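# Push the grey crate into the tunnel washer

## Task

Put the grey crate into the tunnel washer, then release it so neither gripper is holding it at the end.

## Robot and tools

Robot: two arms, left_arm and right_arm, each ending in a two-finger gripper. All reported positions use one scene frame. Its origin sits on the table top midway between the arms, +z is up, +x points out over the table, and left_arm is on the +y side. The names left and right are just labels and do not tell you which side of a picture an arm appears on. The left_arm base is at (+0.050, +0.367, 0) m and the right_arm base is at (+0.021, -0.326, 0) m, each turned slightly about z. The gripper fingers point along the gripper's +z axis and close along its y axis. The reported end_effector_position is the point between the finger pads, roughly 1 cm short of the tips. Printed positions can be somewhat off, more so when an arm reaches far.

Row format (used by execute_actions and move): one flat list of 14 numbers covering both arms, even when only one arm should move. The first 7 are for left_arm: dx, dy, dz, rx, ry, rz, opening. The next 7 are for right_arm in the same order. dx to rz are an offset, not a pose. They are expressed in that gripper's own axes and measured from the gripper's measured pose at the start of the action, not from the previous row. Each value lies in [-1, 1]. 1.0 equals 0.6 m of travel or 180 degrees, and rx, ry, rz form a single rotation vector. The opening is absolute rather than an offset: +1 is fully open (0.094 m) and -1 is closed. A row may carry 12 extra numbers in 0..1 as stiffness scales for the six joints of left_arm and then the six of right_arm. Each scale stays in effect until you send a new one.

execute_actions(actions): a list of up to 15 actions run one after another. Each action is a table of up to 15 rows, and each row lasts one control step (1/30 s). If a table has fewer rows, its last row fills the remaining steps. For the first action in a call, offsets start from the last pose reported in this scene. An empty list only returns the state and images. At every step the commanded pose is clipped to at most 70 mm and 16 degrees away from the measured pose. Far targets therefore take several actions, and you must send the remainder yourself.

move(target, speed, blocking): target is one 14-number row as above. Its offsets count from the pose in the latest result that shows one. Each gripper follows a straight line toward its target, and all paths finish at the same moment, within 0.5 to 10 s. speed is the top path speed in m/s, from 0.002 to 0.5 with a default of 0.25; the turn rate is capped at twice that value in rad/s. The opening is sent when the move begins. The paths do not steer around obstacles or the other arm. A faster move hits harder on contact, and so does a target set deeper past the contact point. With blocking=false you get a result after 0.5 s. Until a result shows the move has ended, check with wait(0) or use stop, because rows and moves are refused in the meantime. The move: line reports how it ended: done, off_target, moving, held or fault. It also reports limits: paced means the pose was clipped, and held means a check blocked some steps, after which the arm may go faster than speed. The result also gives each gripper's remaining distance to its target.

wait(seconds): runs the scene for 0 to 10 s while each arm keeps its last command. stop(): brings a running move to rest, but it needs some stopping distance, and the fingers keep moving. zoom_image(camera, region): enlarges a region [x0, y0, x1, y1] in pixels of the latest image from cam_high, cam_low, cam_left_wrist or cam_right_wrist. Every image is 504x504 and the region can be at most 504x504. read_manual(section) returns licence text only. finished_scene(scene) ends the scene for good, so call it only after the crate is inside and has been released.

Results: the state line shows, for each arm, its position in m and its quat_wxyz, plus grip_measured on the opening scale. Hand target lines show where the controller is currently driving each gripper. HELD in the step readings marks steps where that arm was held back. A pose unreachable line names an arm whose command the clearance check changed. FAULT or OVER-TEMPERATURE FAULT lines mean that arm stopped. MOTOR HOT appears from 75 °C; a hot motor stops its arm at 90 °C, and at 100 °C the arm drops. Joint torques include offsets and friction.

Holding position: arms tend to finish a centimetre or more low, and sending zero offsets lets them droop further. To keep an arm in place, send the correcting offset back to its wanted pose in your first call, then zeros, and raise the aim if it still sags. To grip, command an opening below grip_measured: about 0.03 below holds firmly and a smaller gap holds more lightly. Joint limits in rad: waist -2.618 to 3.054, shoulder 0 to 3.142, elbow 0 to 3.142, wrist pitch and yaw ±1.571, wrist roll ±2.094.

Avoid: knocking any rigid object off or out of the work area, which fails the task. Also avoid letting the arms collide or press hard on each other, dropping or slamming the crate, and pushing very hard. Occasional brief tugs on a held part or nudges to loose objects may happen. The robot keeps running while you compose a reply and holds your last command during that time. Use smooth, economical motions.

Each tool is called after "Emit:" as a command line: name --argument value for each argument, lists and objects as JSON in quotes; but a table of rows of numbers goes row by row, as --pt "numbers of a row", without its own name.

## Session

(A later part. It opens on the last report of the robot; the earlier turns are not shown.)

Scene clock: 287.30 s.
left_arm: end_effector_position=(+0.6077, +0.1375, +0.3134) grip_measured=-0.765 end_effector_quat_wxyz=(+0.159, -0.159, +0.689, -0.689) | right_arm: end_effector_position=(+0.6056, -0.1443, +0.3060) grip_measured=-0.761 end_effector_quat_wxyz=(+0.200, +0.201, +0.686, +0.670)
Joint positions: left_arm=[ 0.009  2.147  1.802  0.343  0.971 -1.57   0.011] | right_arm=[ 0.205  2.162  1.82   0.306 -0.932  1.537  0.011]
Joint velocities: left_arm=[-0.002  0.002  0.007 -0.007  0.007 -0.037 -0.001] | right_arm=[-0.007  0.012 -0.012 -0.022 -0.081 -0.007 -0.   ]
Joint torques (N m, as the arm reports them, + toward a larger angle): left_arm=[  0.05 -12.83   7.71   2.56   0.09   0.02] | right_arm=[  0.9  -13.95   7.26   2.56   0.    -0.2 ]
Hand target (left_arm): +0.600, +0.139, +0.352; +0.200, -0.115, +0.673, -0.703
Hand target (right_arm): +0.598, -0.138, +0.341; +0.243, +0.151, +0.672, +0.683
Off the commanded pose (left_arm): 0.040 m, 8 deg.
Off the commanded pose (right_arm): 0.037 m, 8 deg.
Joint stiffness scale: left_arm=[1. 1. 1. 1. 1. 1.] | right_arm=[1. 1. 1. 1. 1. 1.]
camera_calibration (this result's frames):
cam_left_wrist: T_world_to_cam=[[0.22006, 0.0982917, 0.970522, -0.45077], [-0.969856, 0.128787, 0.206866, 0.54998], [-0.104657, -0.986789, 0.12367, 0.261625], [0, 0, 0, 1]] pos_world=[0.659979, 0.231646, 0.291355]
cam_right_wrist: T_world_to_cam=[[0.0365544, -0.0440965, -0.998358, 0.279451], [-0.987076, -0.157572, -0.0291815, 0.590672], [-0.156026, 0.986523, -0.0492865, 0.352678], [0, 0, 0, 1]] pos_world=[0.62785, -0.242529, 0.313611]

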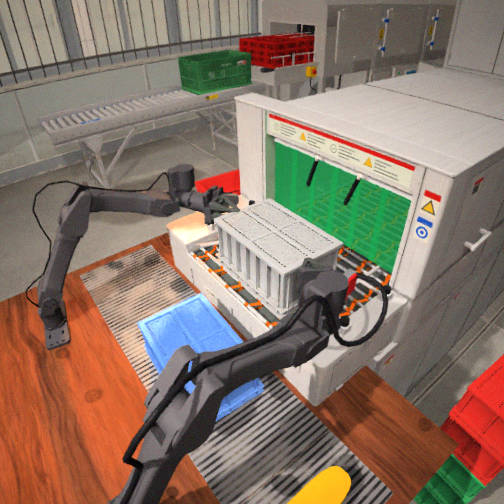

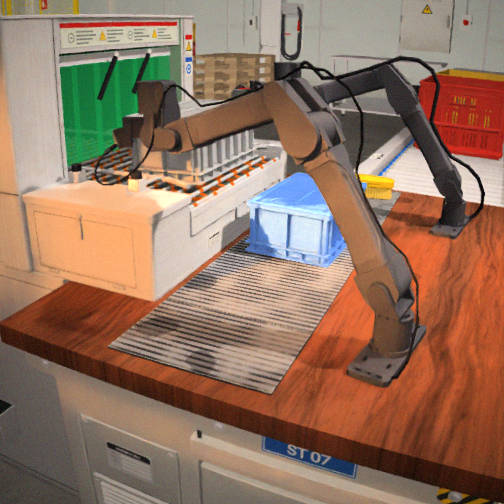

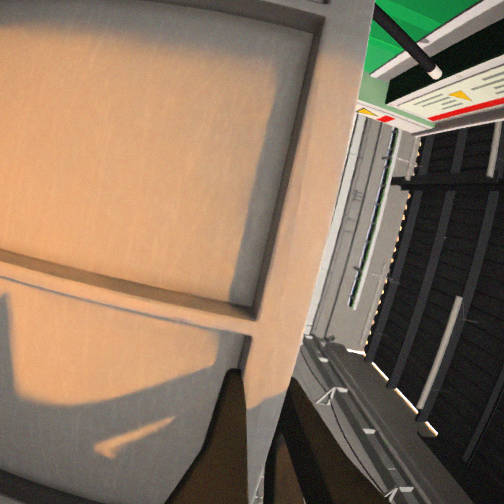

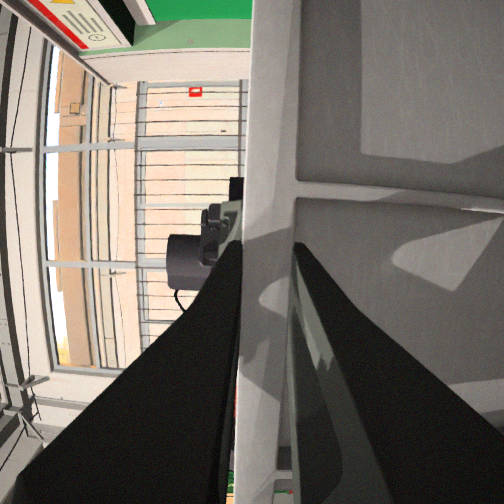

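Emit:
execute_actions --actions '[[[0.011,-0.062,-0.007,0.025,0.001,0.034,-0.82,0.016,0.056,0.002,-0.023,0.002,-0.038,-0.82],[0.011,-0.060,-0.007,0.025,0.001,0.034,-0.82,0.016,0.053,0.002,-0.023,0.002,-0.038,-0.82],[0.011,-0.057,-0.007,0.025,0.001,0.034,-0.82,0.016,0.050,0.002,-0.023,0.002,-0.038,-0.82],[0.011,-0.055,-0.007,0.025,0.001,0.034,-0.82,0.016,0.047,0.002,-0.023,0.002,-0.038,-0.82],[0.011,-0.052,-0.007,0.025,0.001,0.034,-0.82,0.016,0.044,0.002,-0.023,0.002,-0.038,-0.82],[0.011,-0.050,-0.007,0.025,0.001,0.034,-0.82,0.016,0.041,0.002,-0.023,0.002,-0.038,-0.82],[0.011,-0.047,-0.007,0.025,0.001,0.034,-0.82,0.016,0.038,0.002,-0.023,0.002,-0.038,-0.82],[0.011,-0.045,-0.007,0.025,0.001,0.034,-0.82,0.016,0.035,0.002,-0.023,0.002,-0.038,-0.82],[0.011,-0.042,-0.007,0.025,0.001,0.034,-0.82,0.016,0.032,0.002,-0.023,0.002,-0.038,-0.82],[0.011,-0.040,-0.007,0.025,0.001,0.034,-0.82,0.016,0.029,0.002,-0.023,0.002,-0.038,-0.82],[0.011,-0.037,-0.007,0.025,0.001,0.034,-0.82,0.016,0.026,0.002,-0.023,0.002,-0.038,-0.82],[0.011,-0.035,-0.007,0.025,0.001,0.034,-0.82,0.016,0.023,0.002,-0.023,0.002,-0.038,-0.82],[0.011,-0.032,-0.007,0.025,0.001,0.034,-0.82,0.016,0.020,0.002,-0.023,0.002,-0.038,-0.82],[0.011,-0.030,-0.007,0.025,0.001,0.034,-0.82,0.016,0.017,0.002,-0.023,0.002,-0.038,-0.82],[0.011,-0.027,-0.007,0.025,0.001,0.034,-0.82,0.016,0.014,0.002,-0.023,0.002,-0.038,-0.82]]]'

Emit:
wait --seconds 0.2

Scene clock: 311.50 s.
left_arm: end_effector_position=(+0.6055, +0.1378, +0.3004) grip_measured=-0.765 end_effector_quat_wxyz=(+0.164, -0.154, +0.687, -0.691) | right_arm: end_effector_position=(+0.6031, -0.1442, +0.2906) grip_measured=-0.761 end_effector_quat_wxyz=(+0.205, +0.194, +0.687, +0.670)
Joint positions: left_arm=[ 0.009  2.147  1.738  0.425  0.972 -1.573  0.011] | right_arm=[ 0.205  2.162  1.756  0.374 -0.933  1.522  0.011]
Joint velocities: left_arm=[-0.027 -0.012 -0.115  0.242 -0.037  0.007 -0.001] | right_arm=[-0.037  0.002 -0.12   0.227  0.066 -0.007  0.   ]
Joint torques (N m, as the arm reports them, + toward a larger angle): left_arm=[  0.02 -12.34   6.85   2.35   0.08  -0.01] | right_arm=[  0.88 -13.16   6.24   2.29   0.03  -0.18]
Hand target (left_arm): +0.599, +0.138, +0.329; +0.199, -0.115, +0.672, -0.704
Hand target (right_arm): +0.597, -0.138, +0.314; +0.243, +0.151, +0.675, +0.680
Off the commanded pose (left_arm): 0.030 m, 7 deg.
Off the commanded pose (right_arm): 0.025 m, 7 deg.
Joint stiffness scale: left_arm=[1. 1. 1. 1. 1. 1.] | right_arm=[1. 1. 1. 1. 1. 1.]
Step readings (end_effector_position):
0: left_arm (+0.6077, +0.1375, +0.3134) | right_arm (+0.6056, -0.1443, +0.3060)
1: left_arm (+0.6077, +0.1375, +0.3133) | right_arm (+0.6056, -0.1443, +0.3060)
2: left_arm (+0.6076, +0.1375, +0.3129) | right_arm (+0.6056, -0.1443, +0.3060)
4: left_arm (+0.6073, +0.1375, +0.3113) | right_arm (+0.6055, -0.1443, +0.3056)
8: left_arm (+0.6067, +0.1376, +0.3063) | right_arm (+0.6047, -0.1442, +0.2988)
15: end_effector_position above
camera_calibration (this result's frames):
cam_left_wrist: T_world_to_cam=[[0.205522, 0.102028, 0.973319, -0.430288], [-0.972794, 0.129953, 0.191789, 0.556577], [-0.106918, -0.986257, 0.12596, 0.263886], [0, 0, 0, 1]] pos_world=[0.658083, 0.231831, 0.278823]
cam_right_wrist: T_world_to_cam=[[0.0529237, -0.051738, -0.997257, 0.252934], [-0.986129, -0.160032, -0.0440307, 0.591246], [-0.157315, 0.985755, -0.0594899, 0.355132], [0, 0, 0, 1]] pos_world=[0.625526, -0.242369, 0.2994]

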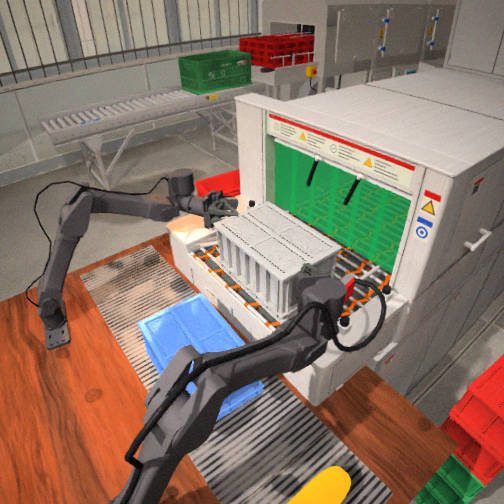

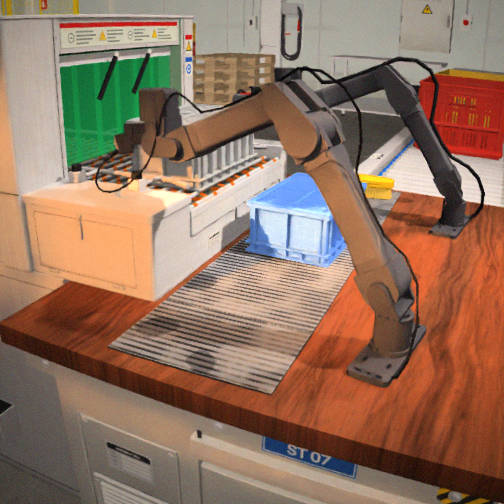

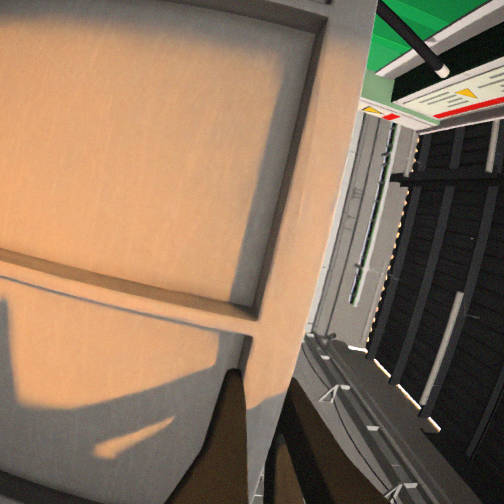

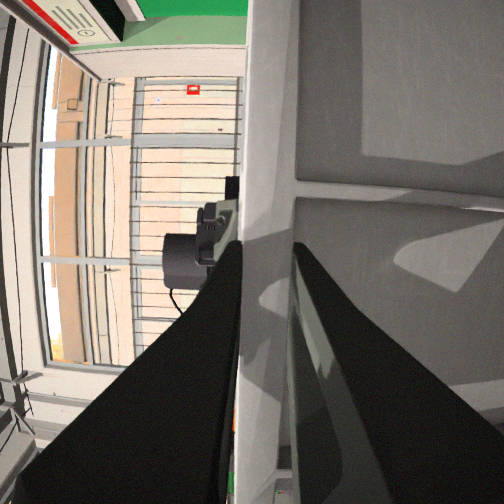

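Scene clock: 311.70 s.
left_arm: end_effector_position=(+0.6051, +0.1378, +0.3003) grip_measured=-0.765 end_effector_quat_wxyz=(+0.167, -0.151, +0.685, -0.693) | right_arm: end_effector_position=(+0.6027, -0.1442, +0.2904) grip_measured=-0.761 end_effector_quat_wxyz=(+0.209, +0.190, +0.686, +0.671)
Joint positions: left_arm=[ 0.009  2.147  1.73   0.443  0.972 -1.573  0.011] | right_arm=[ 0.205  2.162  1.747  0.394 -0.934  1.522  0.011]
Joint velocities: left_arm=[ 0.012 -0.012 -0.017  0.051 -0.051  0.022  0.001] | right_arm=[ 0.017  0.002 -0.002  0.051  0.007 -0.007 -0.001]
Joint torques (N m, as the arm reports them, + toward a larger angle): left_arm=[  0.01 -12.27   6.94   2.45   0.07  -0.01] | right_arm=[  0.91 -13.14   6.33   2.44   0.04  -0.19]
Hand target (left_arm): +0.599, +0.138, +0.329; +0.199, -0.115, +0.672, -0.704
Hand target (right_arm): +0.597, -0.138, +0.314; +0.243, +0.151, +0.675, +0.680
Off the commanded pose (left_arm): 0.030 m, 6 deg.
Off the commanded pose (right_arm): 0.025 m, 6 deg.
Joint stiffness scale: left_arm=[1. 1. 1. 1. 1. 1.] | right_arm=[1. 1. 1. 1. 1. 1.]
wait: 0.20 s; no rest
camera_calibration (this result's frames):
cam_left_wrist: T_world_to_cam=[[0.195631, 0.103396, 0.975212, -0.424841], [-0.974648, 0.130602, 0.181671, 0.56026], [-0.10858, -0.986029, 0.126324, 0.264745], [0, 0, 0, 1]] pos_world=[0.657914, 0.231803, 0.279083]
cam_right_wrist: T_world_to_cam=[[0.0646671, -0.0511411, -0.996596, 0.245523], [-0.985421, -0.160762, -0.0556923, 0.593653], [-0.157367, 0.985667, -0.0607915, 0.355391], [0, 0, 0, 1]] pos_world=[0.625048, -0.242304, 0.299353]

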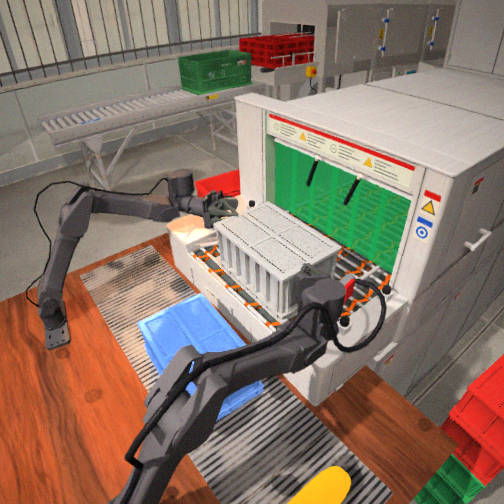

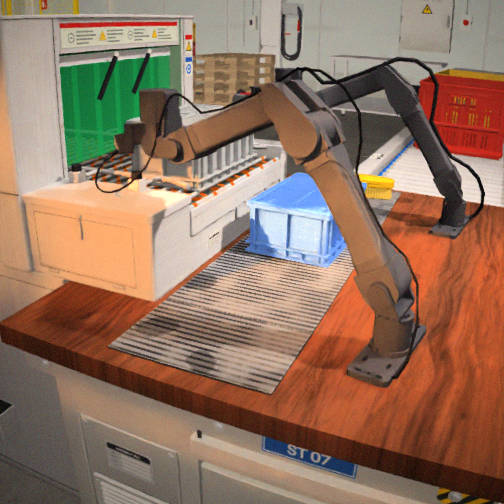

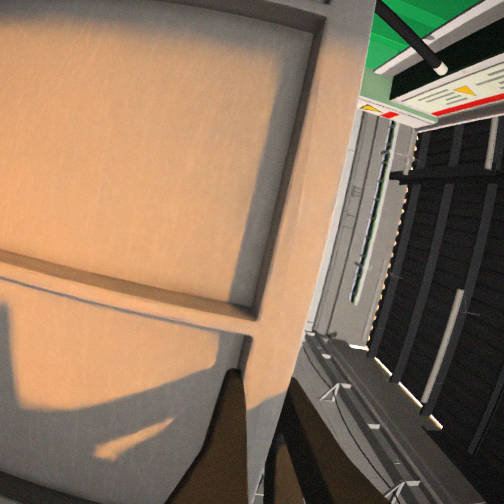

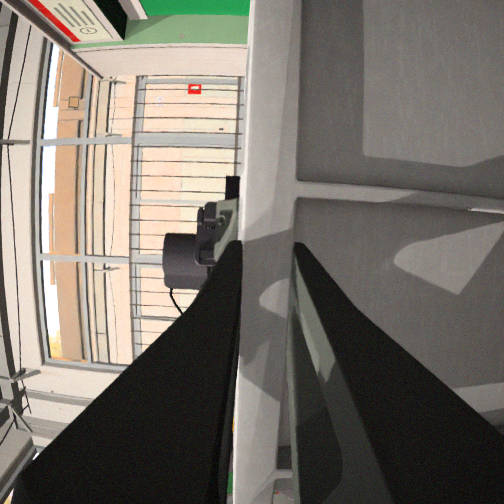

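Landed (z stalled). Release and retract.

Emit:
execute_actions --actions '[[[0.008,-0.040,-0.005,0.018,0,0.024,-0.80,0.012,0.033,0.001,-0.016,0,-0.027,-0.80],[0.006,-0.032,-0.004,0.015,0,0.020,-0.76,0.009,0.026,0.0,-0.013,0,-0.022,-0.76],[0.004,-0.024,-0.003,0.012,0,0.016,-0.68,0.006,0.019,0.0,-0.010,0,-0.017,-0.68],[0.002,-0.018,-0.003,0.010,0,0.013,-0.58,0.003,0.014,-0.002,-0.008,0,-0.014,-0.58],[0.0,-0.014,-0.004,0.010,0,0.013,-0.47,0.0,0.012,-0.004,-0.008,0,-0.014,-0.47],[0.0,-0.014,-0.008,0.010,0,0.013,-0.36,0.0,0.012,-0.008,-0.008,0,-0.014,-0.36],[0.0,-0.014,-0.014,0.010,0,0.013,-0.27,0.0,0.012,-0.014,-0.008,0,-0.014,-0.27],[0.0,-0.014,-0.022,0.010,0,0.013,-0.2,0.0,0.012,-0.022,-0.008,0,-0.014,-0.2],[0.0,-0.015,-0.031,0.010,0,0.013,-0.2,0.0,0.013,-0.031,-0.008,0,-0.014,-0.2],[0.0,-0.016,-0.040,0.010,0,0.013,-0.2,0.0,0.014,-0.040,-0.008,0,-0.014,-0.2],[0.0,-0.017,-0.048,0.010,0,0.013,-0.2,0.0,0.015,-0.048,-0.008,0,-0.014,-0.2],[0.0,-0.018,-0.055,0.010,0,0.013,-0.2,0.0,0.016,-0.055,-0.008,0,-0.014,-0.2],[0.0,-0.019,-0.060,0.010,0,0.013,-0.2,0.0,0.017,-0.060,-0.008,0,-0.014,-0.2],[0.0,-0.020,-0.064,0.010,0,0.013,-0.2,0.0,0.018,-0.064,-0.008,0,-0.014,-0.2],[0.0,-0.020,-0.066,0.010,0,0.013,-0.2,0.0,0.018,-0.066,-0.008,0,-0.014,-0.2]]]'

Scene clock: 321.83 s.
left_arm: end_effector_position=(+0.5997, +0.1632, +0.2806) grip_measured=-0.202 end_effector_quat_wxyz=(+0.160, -0.166, +0.688, -0.689) | right_arm: end_effector_position=(+0.5938, -0.1680, +0.2701) grip_measured=-0.203 end_effector_quat_wxyz=(+0.196, +0.207, +0.689, +0.666)
Joint positions: left_arm=[ 0.058  2.12   1.628  0.491  1.011 -1.578  0.038] | right_arm=[ 0.158  2.13   1.645  0.42  -0.974  1.522  0.037]
Joint velocities: left_arm=[ 0.256 -0.134 -0.247  0.051  0.183 -0.007 -0.002] | right_arm=[-0.261 -0.134 -0.261  0.022 -0.125 -0.081 -0.   ]
Joint torques (N m, as the arm reports them, + toward a larger angle): left_arm=[  0.36 -13.26   6.6    2.14   0.14  -0.01] | right_arm=[ -0.26 -14.98   6.14   2.17  -0.12  -0.14]
Hand target (left_arm): +0.589, +0.172, +0.311; +0.183, -0.134, +0.679, -0.698
Hand target (right_arm): +0.582, -0.176, +0.301; +0.226, +0.172, +0.682, +0.674
Off the commanded pose (left_arm): 0.035 m, 5 deg.
Off the commanded pose (right_arm): 0.035 m, 5 deg.
Joint stiffness scale: left_arm=[1. 1. 1. 1. 1. 1.] | right_arm=[1. 1. 1. 1. 1. 1.]
Step readings (end_effector_position):
0: left_arm (+0.6050, +0.1378, +0.3003) | right_arm (+0.6027, -0.1442, +0.2906)
1: left_arm (+0.6049, +0.1378, +0.2997) | right_arm (+0.6026, -0.1442, +0.2899)
2: left_arm (+0.6047, +0.1378, +0.2994) | right_arm (+0.6024, -0.1441, +0.2891)
4: left_arm (+0.6050, +0.1384, +0.3000) | right_arm (+0.6027, -0.1446, +0.2878)
8: left_arm (+0.6048, +0.1397, +0.2999) | right_arm (+0.6024, -0.1454, +0.2879)
15: end_effector_position above
camera_calibration (this result's frames):
cam_left_wrist: T_world_to_cam=[[0.226357, 0.10417, 0.968458, -0.423855], [-0.969507, 0.119957, 0.213699, 0.545021], [-0.0939121, -0.987299, 0.128147, 0.282565], [0, 0, 0, 1]] pos_world=[0.65088, 0.25775, 0.257805]
cam_right_wrist: T_world_to_cam=[[0.0197203, -0.0516005, -0.998473, 0.251812], [-0.988125, -0.153212, -0.011598, 0.570881], [-0.15238, 0.986845, -0.0540091, 0.371715], [0, 0, 0, 1]] pos_world=[0.615778, -0.266366, 0.278124]

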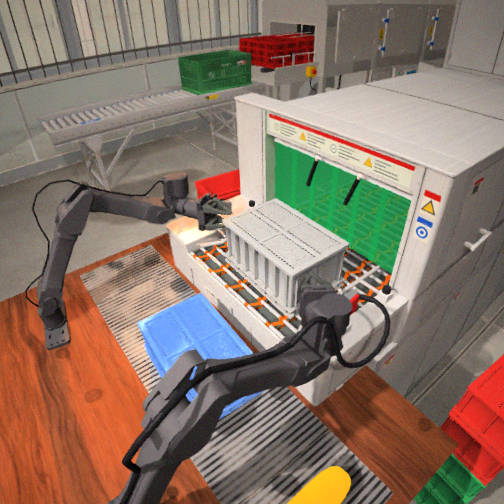

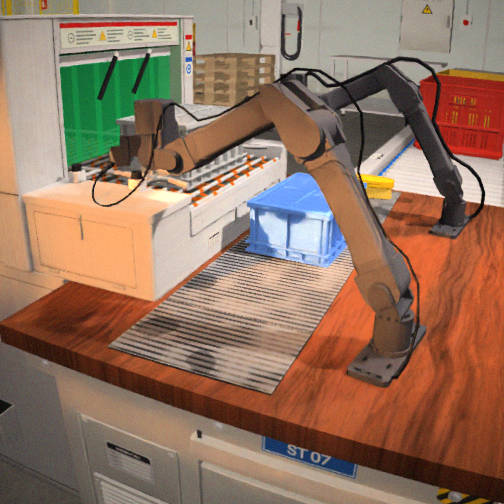

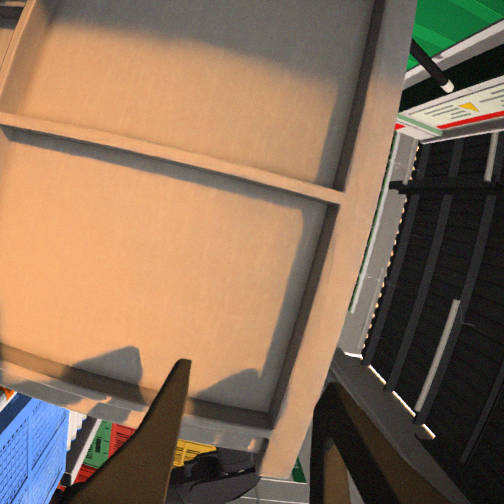

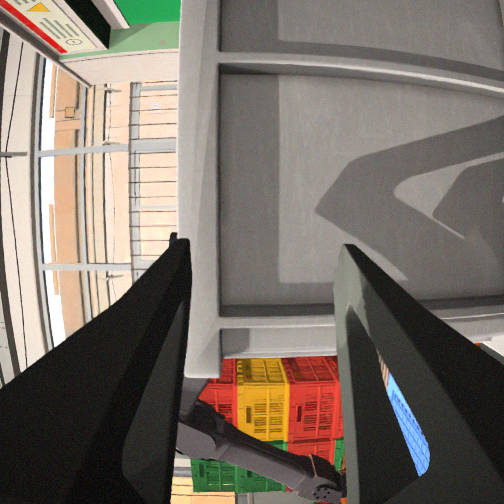

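Emit:
wait --seconds 8

Scene clock: 332.63 s.
left_arm: end_effector_position=(+0.5966, +0.1730, +0.2899) grip_measured=-0.202 end_effector_quat_wxyz=(+0.168, -0.157, +0.685, -0.691) | right_arm: end_effector_position=(+0.5906, -0.1784, +0.2785) grip_measured=-0.203 end_effector_quat_wxyz=(+0.204, +0.201, +0.687, +0.668)
Joint positions: left_arm=[ 0.079  2.101  1.618  0.507  1.031 -1.579  0.038] | right_arm=[ 0.136  2.111  1.634  0.434 -0.993  1.522  0.037]
Joint velocities: left_arm=[ 0.002 -0.027 -0.012  0.051 -0.007  0.007 -0.   ] | right_arm=[ 0.012  0.002 -0.027  0.007  0.051  0.007  0.001]
Joint torques (N m, as the arm reports them, + toward a larger angle): left_arm=[ -0.05 -12.3    6.29   1.97   0.12  -0.03] | right_arm=[  0.28 -14.04   5.71   2.04  -0.1   -0.13]
Hand target (left_arm): +0.589, +0.172, +0.311; +0.184, -0.134, +0.679, -0.698
Hand target (right_arm): +0.582, -0.176, +0.301; +0.226, +0.172, +0.682, +0.674
Off the commanded pose (left_arm): 0.024 m, 3 deg.
Off the commanded pose (right_arm): 0.025 m, 4 deg.
Joint stiffness scale: left_arm=[1. 1. 1. 1. 1. 1.] | right_arm=[1. 1. 1. 1. 1. 1.]
wait: 8.00 s; at rest from the start
camera_calibration (this result's frames):
cam_left_wrist: T_world_to_cam=[[0.20257, 0.106769, 0.97343, -0.420901], [-0.974445, 0.120506, 0.189564, 0.548682], [-0.0970646, -0.986954, 0.128452, 0.292504], [0, 0, 0, 1]] pos_world=[0.648314, 0.267508, 0.268135]
cam_right_wrist: T_world_to_cam=[[0.0413182, -0.0504613, -0.997871, 0.247033], [-0.987932, -0.151273, -0.0332569, 0.572472], [-0.149273, 0.987203, -0.0561027, 0.380671], [0, 0, 0, 1]] pos_world=[0.61218, -0.276734, 0.286903]

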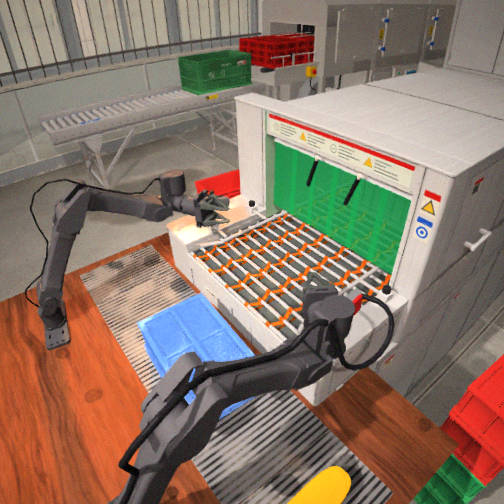

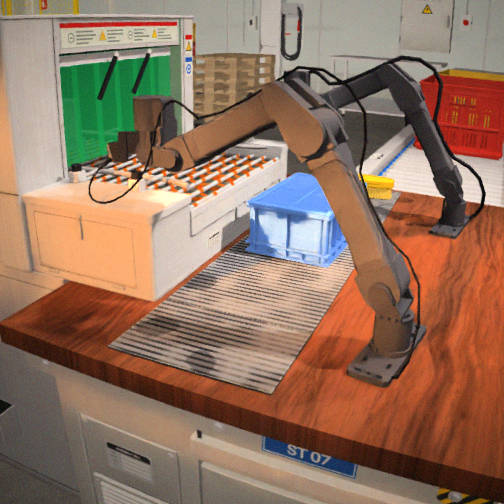

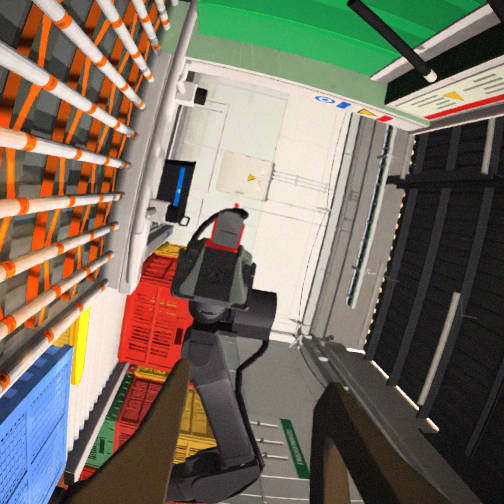

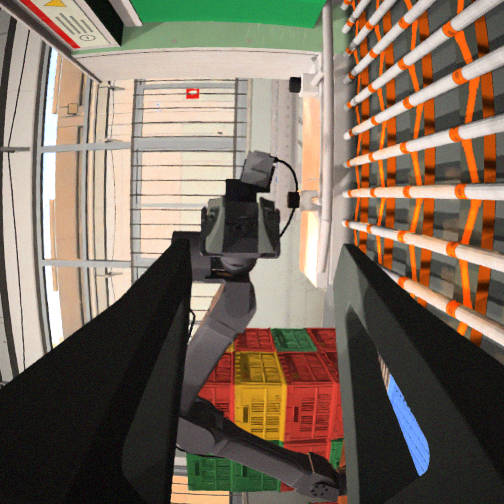

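The crate has been carried fully into the tunnel.

Emit:
finished_scene --scene 2

The scene is finished: the task was done.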